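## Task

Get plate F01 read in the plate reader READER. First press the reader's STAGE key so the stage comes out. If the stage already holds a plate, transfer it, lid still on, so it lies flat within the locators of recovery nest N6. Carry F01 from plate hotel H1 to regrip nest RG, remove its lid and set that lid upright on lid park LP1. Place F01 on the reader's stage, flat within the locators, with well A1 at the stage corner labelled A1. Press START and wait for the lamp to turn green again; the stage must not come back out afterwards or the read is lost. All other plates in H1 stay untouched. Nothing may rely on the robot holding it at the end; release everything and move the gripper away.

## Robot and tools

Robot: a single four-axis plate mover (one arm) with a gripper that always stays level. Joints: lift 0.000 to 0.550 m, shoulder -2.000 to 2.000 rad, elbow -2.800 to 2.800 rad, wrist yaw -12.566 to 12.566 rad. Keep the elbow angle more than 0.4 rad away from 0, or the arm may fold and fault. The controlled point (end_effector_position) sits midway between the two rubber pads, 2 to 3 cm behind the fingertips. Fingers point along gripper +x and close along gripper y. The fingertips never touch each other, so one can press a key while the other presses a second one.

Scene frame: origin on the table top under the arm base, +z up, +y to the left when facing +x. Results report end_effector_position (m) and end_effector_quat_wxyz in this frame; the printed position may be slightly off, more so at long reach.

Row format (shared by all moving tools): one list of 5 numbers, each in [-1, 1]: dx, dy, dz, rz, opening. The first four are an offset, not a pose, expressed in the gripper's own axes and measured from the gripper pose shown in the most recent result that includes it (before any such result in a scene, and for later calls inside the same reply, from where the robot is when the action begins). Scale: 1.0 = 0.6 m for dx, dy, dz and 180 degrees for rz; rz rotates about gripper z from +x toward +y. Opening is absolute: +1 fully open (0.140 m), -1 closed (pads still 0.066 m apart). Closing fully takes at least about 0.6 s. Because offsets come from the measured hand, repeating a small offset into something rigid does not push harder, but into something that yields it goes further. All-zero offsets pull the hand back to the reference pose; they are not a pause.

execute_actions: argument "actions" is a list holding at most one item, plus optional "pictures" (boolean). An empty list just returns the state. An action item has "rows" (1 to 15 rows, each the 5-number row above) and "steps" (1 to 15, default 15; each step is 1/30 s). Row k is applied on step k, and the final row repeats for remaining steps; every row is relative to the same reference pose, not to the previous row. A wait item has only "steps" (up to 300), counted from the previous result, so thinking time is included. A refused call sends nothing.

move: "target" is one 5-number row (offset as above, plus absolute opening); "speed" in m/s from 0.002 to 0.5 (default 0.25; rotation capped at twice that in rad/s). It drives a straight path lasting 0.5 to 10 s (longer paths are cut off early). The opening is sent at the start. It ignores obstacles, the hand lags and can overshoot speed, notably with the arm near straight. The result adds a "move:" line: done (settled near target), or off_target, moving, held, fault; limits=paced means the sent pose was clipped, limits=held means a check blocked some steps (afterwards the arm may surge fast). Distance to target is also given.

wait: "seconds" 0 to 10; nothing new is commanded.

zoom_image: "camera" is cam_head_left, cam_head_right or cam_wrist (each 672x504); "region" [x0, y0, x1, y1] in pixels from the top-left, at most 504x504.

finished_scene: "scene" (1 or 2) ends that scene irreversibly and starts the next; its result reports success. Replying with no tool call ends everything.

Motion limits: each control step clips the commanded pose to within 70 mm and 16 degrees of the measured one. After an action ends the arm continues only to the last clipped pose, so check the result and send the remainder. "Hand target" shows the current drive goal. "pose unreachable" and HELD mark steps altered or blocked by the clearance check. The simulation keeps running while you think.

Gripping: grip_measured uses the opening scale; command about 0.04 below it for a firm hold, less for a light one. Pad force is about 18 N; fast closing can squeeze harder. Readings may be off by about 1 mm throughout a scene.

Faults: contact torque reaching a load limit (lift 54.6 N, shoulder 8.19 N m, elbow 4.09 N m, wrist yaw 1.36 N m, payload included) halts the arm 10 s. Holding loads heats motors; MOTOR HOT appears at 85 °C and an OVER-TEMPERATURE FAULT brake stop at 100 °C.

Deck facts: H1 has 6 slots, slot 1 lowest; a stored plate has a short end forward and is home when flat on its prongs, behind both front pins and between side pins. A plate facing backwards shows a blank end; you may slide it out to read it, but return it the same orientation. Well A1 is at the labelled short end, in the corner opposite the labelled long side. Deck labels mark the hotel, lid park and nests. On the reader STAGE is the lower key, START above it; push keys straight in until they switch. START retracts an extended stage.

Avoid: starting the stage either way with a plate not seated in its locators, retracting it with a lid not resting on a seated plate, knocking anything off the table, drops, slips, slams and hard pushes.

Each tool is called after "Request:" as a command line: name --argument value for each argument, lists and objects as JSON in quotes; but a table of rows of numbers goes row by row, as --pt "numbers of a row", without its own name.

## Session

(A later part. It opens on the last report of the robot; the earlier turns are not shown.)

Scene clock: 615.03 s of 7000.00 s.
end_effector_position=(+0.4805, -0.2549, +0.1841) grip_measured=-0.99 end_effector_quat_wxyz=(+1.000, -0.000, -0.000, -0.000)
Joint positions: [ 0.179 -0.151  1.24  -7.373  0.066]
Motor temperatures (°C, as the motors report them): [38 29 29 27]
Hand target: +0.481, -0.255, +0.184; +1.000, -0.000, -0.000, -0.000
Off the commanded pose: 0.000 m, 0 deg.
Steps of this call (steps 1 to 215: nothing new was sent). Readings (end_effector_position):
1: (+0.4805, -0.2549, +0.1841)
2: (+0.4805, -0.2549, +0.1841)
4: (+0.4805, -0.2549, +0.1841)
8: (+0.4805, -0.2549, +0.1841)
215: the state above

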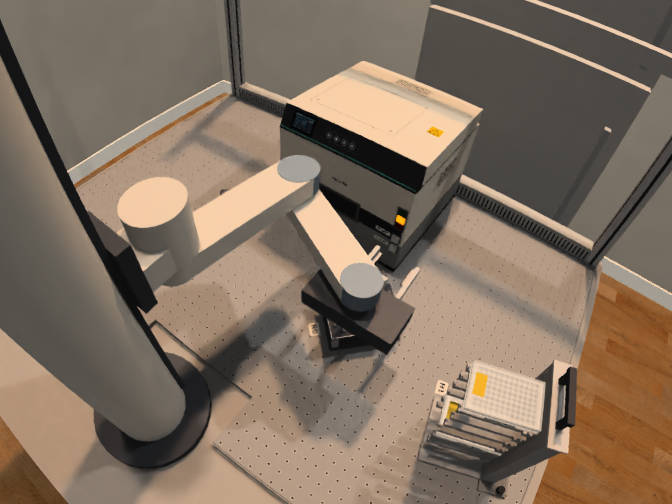

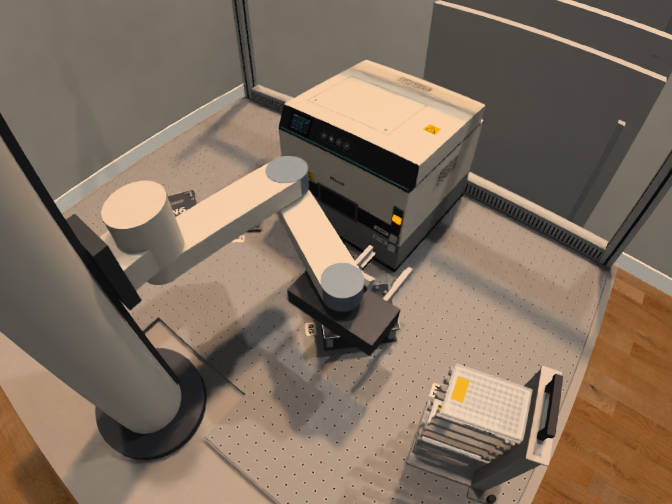

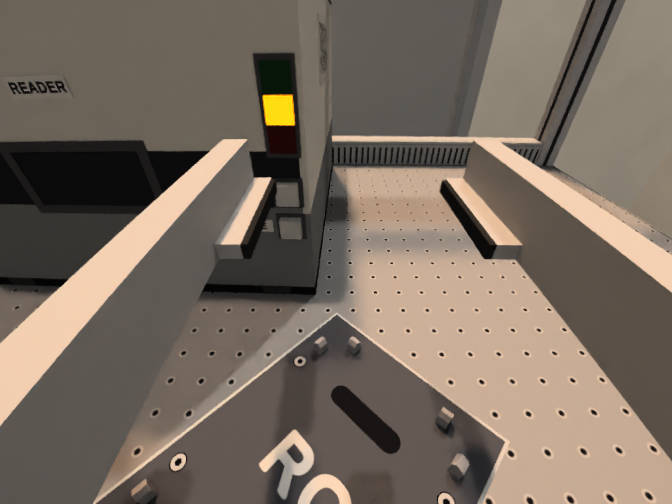

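Request:
wait --seconds 7

Scene clock: 625.17 s of 7000.00 s.
end_effector_position=(+0.4805, -0.2549, +0.1841) grip_measured=-0.99 end_effector_quat_wxyz=(+1.000, -0.000, -0.000, -0.000)
Joint positions: [ 0.179 -0.151  1.24  -7.373  0.066]
Motor temperatures (°C, as the motors report them): [38 29 29 27]
Hand target: +0.481, -0.255, +0.184; +1.000, -0.000, -0.000, -0.000
Off the commanded pose: 0.000 m, 0 deg.
Steps of this call (steps 1 to 90: nothing new was sent; then 7.13 s passed at rest). Readings (end_effector_position):
1: (+0.4805, -0.2549, +0.1841)
2: (+0.4805, -0.2549, +0.1841)
4: (+0.4805, -0.2549, +0.1841)
8: (+0.4805, -0.2549, +0.1841)
90: the state above

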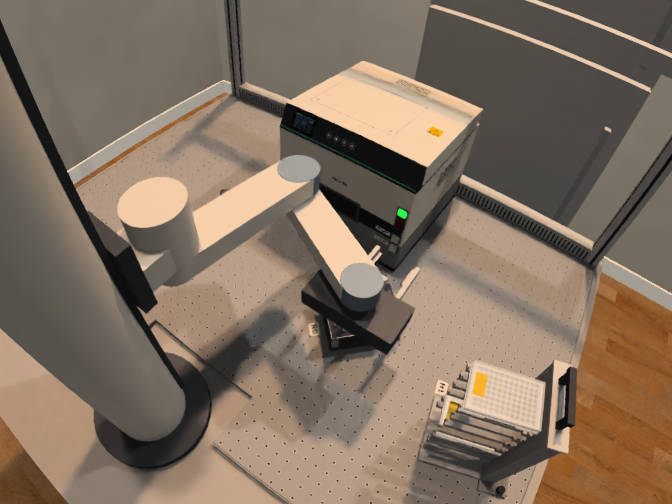

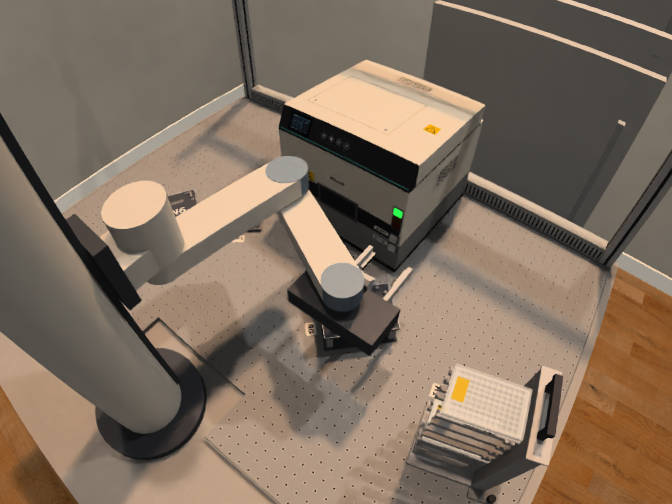

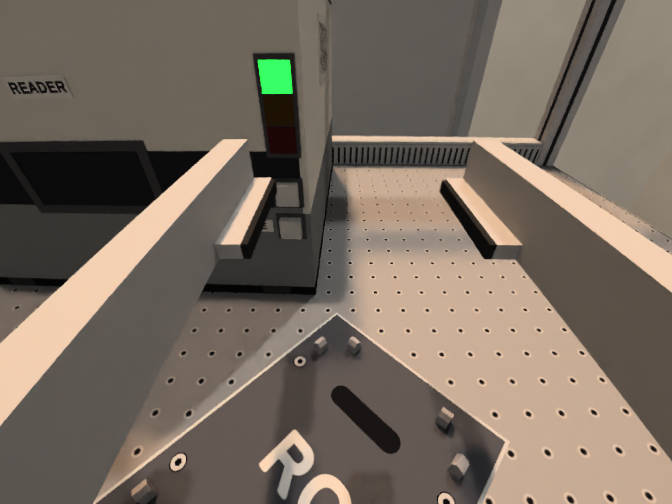

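Request:
finished_scene --scene 2

The scene is finished: the task was done.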